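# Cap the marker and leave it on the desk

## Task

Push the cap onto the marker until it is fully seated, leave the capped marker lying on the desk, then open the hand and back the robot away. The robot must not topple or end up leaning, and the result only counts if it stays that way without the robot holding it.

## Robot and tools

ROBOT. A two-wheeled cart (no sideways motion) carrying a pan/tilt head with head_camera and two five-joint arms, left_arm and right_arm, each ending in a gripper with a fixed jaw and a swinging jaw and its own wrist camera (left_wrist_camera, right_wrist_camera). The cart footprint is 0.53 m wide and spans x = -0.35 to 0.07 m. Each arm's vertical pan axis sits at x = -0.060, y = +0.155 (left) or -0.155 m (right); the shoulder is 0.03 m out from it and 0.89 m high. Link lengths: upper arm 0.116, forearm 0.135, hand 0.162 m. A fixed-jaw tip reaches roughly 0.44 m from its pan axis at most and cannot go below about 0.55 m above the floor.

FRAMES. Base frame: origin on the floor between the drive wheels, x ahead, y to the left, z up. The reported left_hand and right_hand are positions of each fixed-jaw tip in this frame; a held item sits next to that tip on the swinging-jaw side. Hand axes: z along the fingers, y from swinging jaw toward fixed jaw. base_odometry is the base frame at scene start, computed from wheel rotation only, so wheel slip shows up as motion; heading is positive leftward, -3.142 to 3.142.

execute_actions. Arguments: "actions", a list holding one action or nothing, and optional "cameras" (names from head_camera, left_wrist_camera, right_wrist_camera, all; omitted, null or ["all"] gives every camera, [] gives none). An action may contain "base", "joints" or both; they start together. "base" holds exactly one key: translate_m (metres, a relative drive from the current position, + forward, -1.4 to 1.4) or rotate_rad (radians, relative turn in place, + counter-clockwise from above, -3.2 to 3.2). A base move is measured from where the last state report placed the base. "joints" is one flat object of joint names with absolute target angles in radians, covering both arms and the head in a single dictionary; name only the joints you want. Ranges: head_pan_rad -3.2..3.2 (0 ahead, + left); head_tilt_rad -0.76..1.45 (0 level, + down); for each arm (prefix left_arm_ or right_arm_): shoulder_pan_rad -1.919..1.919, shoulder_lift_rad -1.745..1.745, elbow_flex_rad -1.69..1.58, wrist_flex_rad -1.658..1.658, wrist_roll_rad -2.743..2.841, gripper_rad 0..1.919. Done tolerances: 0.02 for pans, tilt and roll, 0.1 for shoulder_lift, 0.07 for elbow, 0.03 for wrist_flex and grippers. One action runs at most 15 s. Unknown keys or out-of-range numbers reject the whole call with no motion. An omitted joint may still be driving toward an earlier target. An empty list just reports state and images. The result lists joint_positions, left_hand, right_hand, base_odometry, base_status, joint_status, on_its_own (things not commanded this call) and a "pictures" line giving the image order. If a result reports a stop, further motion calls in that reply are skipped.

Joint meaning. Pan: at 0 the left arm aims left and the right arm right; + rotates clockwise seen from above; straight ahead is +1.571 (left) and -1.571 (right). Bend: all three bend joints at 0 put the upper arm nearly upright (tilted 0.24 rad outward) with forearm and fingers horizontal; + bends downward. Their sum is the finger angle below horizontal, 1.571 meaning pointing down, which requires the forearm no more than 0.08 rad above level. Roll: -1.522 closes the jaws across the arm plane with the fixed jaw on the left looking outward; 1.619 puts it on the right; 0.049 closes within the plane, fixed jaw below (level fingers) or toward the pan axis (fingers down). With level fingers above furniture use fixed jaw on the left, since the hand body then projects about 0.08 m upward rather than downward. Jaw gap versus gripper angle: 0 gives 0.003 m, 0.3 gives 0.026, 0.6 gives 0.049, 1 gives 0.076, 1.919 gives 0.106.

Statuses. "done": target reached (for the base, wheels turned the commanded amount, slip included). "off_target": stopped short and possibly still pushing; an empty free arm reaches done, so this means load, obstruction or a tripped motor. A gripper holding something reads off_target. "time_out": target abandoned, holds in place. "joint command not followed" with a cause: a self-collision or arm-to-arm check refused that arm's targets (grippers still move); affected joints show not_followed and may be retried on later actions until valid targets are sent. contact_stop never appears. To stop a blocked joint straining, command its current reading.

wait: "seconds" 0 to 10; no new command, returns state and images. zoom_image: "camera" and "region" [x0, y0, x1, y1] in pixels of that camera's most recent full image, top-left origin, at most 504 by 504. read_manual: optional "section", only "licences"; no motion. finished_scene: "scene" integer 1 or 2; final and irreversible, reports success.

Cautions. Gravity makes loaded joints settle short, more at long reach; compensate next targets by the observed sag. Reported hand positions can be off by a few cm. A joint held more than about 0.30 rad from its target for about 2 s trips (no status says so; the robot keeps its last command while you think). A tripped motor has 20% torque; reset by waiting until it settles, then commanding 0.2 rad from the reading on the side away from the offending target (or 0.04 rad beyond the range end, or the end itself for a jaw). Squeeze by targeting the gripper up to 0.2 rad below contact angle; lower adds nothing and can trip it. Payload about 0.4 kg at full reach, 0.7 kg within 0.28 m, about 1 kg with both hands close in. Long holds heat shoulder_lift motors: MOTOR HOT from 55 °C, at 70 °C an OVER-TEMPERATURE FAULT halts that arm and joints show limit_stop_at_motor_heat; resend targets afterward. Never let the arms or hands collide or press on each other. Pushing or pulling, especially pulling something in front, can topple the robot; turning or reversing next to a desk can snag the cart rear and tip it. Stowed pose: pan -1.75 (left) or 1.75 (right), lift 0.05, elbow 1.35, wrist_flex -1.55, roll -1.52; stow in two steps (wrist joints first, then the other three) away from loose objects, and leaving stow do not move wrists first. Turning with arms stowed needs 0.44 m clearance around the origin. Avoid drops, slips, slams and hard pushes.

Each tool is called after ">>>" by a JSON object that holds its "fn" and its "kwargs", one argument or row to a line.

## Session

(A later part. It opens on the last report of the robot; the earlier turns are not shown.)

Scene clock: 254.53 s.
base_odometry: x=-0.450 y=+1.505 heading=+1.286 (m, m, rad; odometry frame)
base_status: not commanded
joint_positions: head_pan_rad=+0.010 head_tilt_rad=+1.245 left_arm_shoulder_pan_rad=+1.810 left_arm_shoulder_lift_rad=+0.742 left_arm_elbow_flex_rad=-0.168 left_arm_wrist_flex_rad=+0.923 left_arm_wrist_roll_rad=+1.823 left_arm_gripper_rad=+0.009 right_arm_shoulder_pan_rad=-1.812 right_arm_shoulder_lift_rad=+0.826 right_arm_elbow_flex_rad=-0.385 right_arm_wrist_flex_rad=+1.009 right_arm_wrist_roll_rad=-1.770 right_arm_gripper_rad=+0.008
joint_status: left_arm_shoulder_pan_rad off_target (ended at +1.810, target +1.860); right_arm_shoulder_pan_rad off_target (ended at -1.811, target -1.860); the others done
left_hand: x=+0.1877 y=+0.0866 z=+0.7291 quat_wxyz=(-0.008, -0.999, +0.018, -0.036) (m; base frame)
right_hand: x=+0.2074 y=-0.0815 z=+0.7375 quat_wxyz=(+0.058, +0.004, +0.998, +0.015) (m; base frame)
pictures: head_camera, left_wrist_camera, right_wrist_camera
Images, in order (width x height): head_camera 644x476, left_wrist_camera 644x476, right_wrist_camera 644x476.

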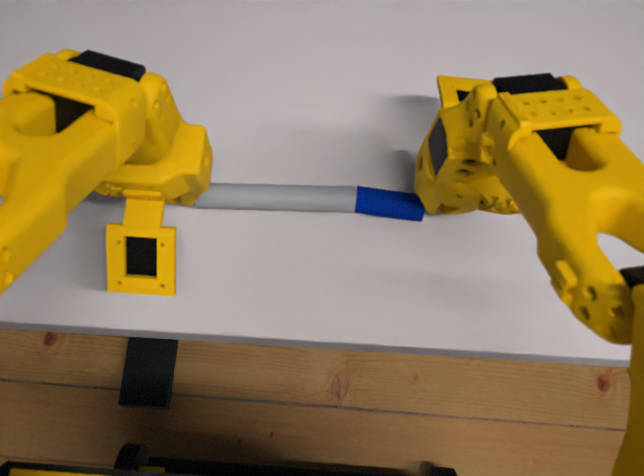

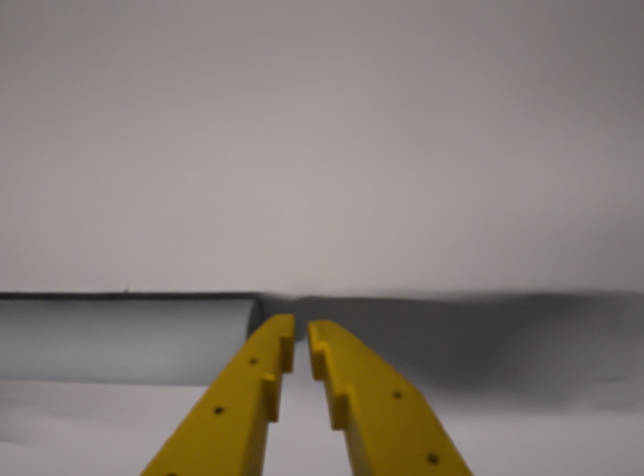

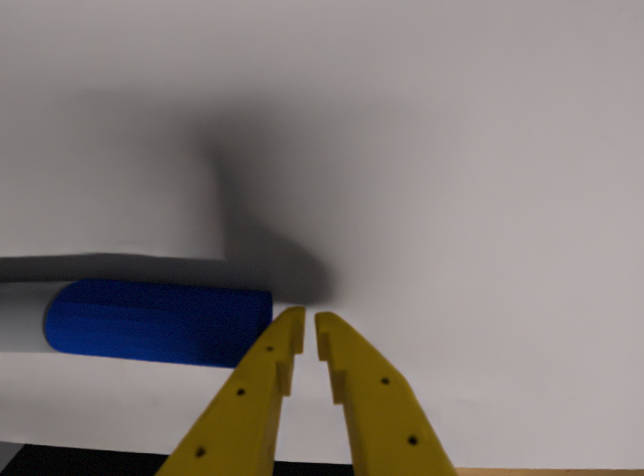

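>>> {"fn": "execute_actions", "kwargs": {
  "actions": [
    {"joints":{"left_arm_shoulder_pan_rad":1.9,"right_arm_shoulder_pan_rad":-1.9}}
  ],
  "cameras": ["head_camera"]
}}

>>> {"fn": "execute_actions", "kwargs": {
  "actions": [
    {"joints":{"left_arm_shoulder_pan_rad":1.72,"right_arm_shoulder_pan_rad":-1.72}}
  ]
}}

>>> {"fn": "zoom_image", "kwargs": {
  "camera": "head_camera",
  "region": [280, 150, 460, 250]
}}

Scene clock: 259.03 s.
base_odometry: x=-0.450 y=+1.505 heading=+1.286 (m, m, rad; odometry frame)
base_status: not commanded
joint_positions: head_pan_rad=+0.010 head_tilt_rad=+1.245 left_arm_shoulder_pan_rad=+1.820 left_arm_shoulder_lift_rad=+0.742 left_arm_elbow_flex_rad=-0.168 left_arm_wrist_flex_rad=+0.923 left_arm_wrist_roll_rad=+1.824 left_arm_gripper_rad=+0.009 right_arm_shoulder_pan_rad=-1.821 right_arm_shoulder_lift_rad=+0.826 right_arm_elbow_flex_rad=-0.385 right_arm_wrist_flex_rad=+1.009 right_arm_wrist_roll_rad=-1.770 right_arm_gripper_rad=+0.008
joint_status: left_arm_shoulder_pan_rad off_target (ended at +1.820, target +1.900); right_arm_shoulder_pan_rad off_target (ended at -1.821, target -1.900)
left_hand: x=+0.1869 y=+0.0839 z=+0.7291 quat_wxyz=(-0.008, -0.999, +0.023, -0.036) (m; base frame)
right_hand: x=+0.2067 y=-0.0790 z=+0.7375 quat_wxyz=(+0.058, -0.001, +0.998, +0.015) (m; base frame)
pictures: head_camera
Images, in order (width x height): head_camera 644x476.

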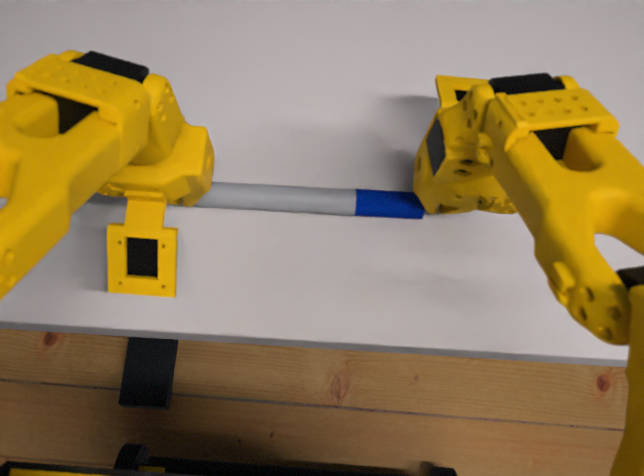

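Scene clock: 259.87 s.
base_odometry: x=-0.450 y=+1.505 heading=+1.286 (m, m, rad; odometry frame)
base_status: not commanded
joint_positions: head_pan_rad=+0.010 head_tilt_rad=+1.245 left_arm_shoulder_pan_rad=+1.731 left_arm_shoulder_lift_rad=+0.742 left_arm_elbow_flex_rad=-0.168 left_arm_wrist_flex_rad=+0.923 left_arm_wrist_roll_rad=+1.824 left_arm_gripper_rad=+0.009 right_arm_shoulder_pan_rad=-1.731 right_arm_shoulder_lift_rad=+0.826 right_arm_elbow_flex_rad=-0.385 right_arm_wrist_flex_rad=+1.009 right_arm_wrist_roll_rad=-1.770 right_arm_gripper_rad=+0.008
joint_status: all done
left_hand: x=+0.1923 y=+0.1062 z=+0.7291 quat_wxyz=(-0.007, -0.999, -0.022, -0.036) (m; base frame)
right_hand: x=+0.2125 y=-0.1034 z=+0.7375 quat_wxyz=(+0.059, +0.044, +0.997, +0.012) (m; base frame)
pictures: head_camera, left_wrist_camera, right_wrist_camera
Images, in order (width x height): head_camera 644x476, left_wrist_camera 644x476, right_wrist_camera 644x476.

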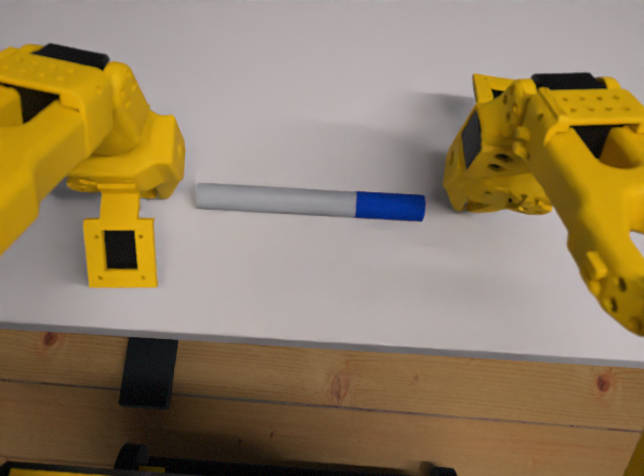

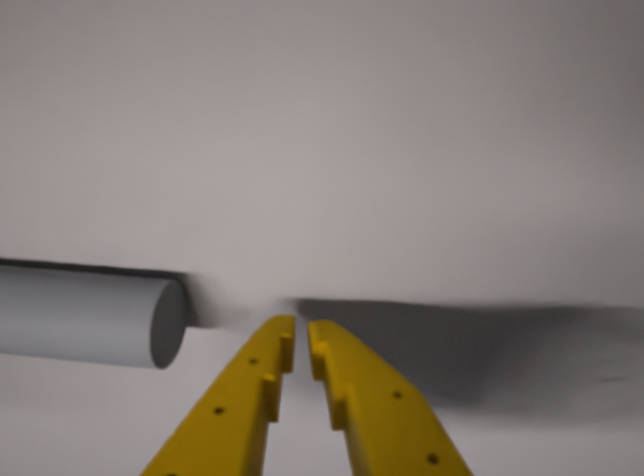

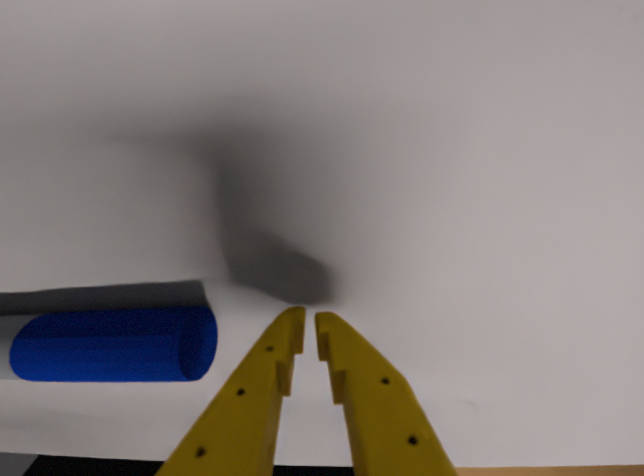

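Region (280, 150, 460, 250) of head_camera's 644x476 image, scaled by 2.800.

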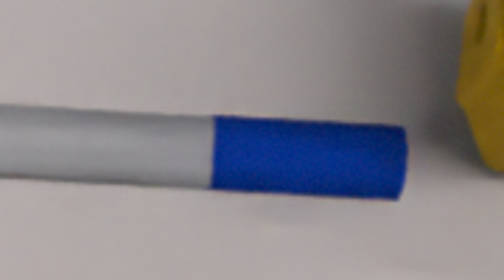

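Seated. Move clear.

>>> {"fn": "execute_actions", "kwargs": {
  "actions": [
    {"base":{"translate_m":-0.25},"joints":{"left_arm_shoulder_lift_rad":0.0,"right_arm_shoulder_lift_rad":0.0,"left_arm_shoulder_pan_rad":1.4,"right_arm_shoulder_pan_rad":-1.4,"head_tilt_rad":0.9}}
  ],
  "cameras": ["head_camera"]
}}

>>> {"fn": "finished_scene", "kwargs": {
  "scene": 1
}}

Scene clock: 265.97 s.
base_odometry: x=-0.520 y=+1.265 heading=+1.287 (m, m, rad; odometry frame)
base_status: done
joint_positions: head_pan_rad=+0.010 head_tilt_rad=+0.915 left_arm_shoulder_pan_rad=+1.412 left_arm_shoulder_lift_rad=+0.041 left_arm_elbow_flex_rad=-0.166 left_arm_wrist_flex_rad=+0.921 left_arm_wrist_roll_rad=+1.824 left_arm_gripper_rad=+0.009 right_arm_shoulder_pan_rad=-1.410 right_arm_shoulder_lift_rad=+0.047 right_arm_elbow_flex_rad=-0.385 right_arm_wrist_flex_rad=+1.009 right_arm_wrist_roll_rad=-1.770 right_arm_gripper_rad=+0.008
joint_status: all done
left_hand: x=+0.2472 y=+0.1961 z=+0.9138 quat_wxyz=(-0.009, -0.911, -0.167, -0.378) (m; base frame)
right_hand: x=+0.2531 y=-0.1981 z=+0.9561 quat_wxyz=(+0.434, +0.183, +0.882, +0.019) (m; base frame)
pictures: head_camera
Images, in order (width x height): head_camera 644x476.

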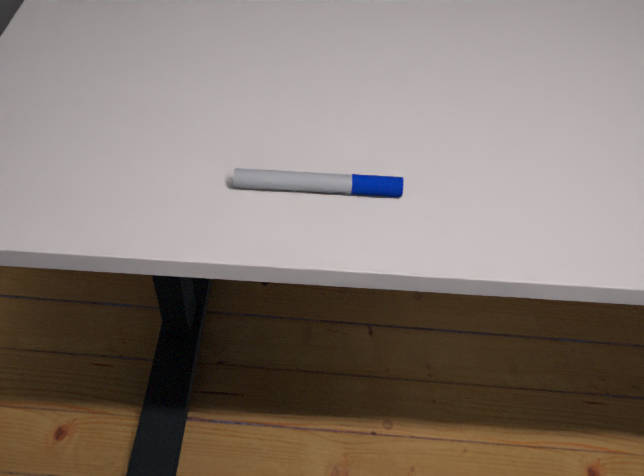

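The scene is finished: the task was done.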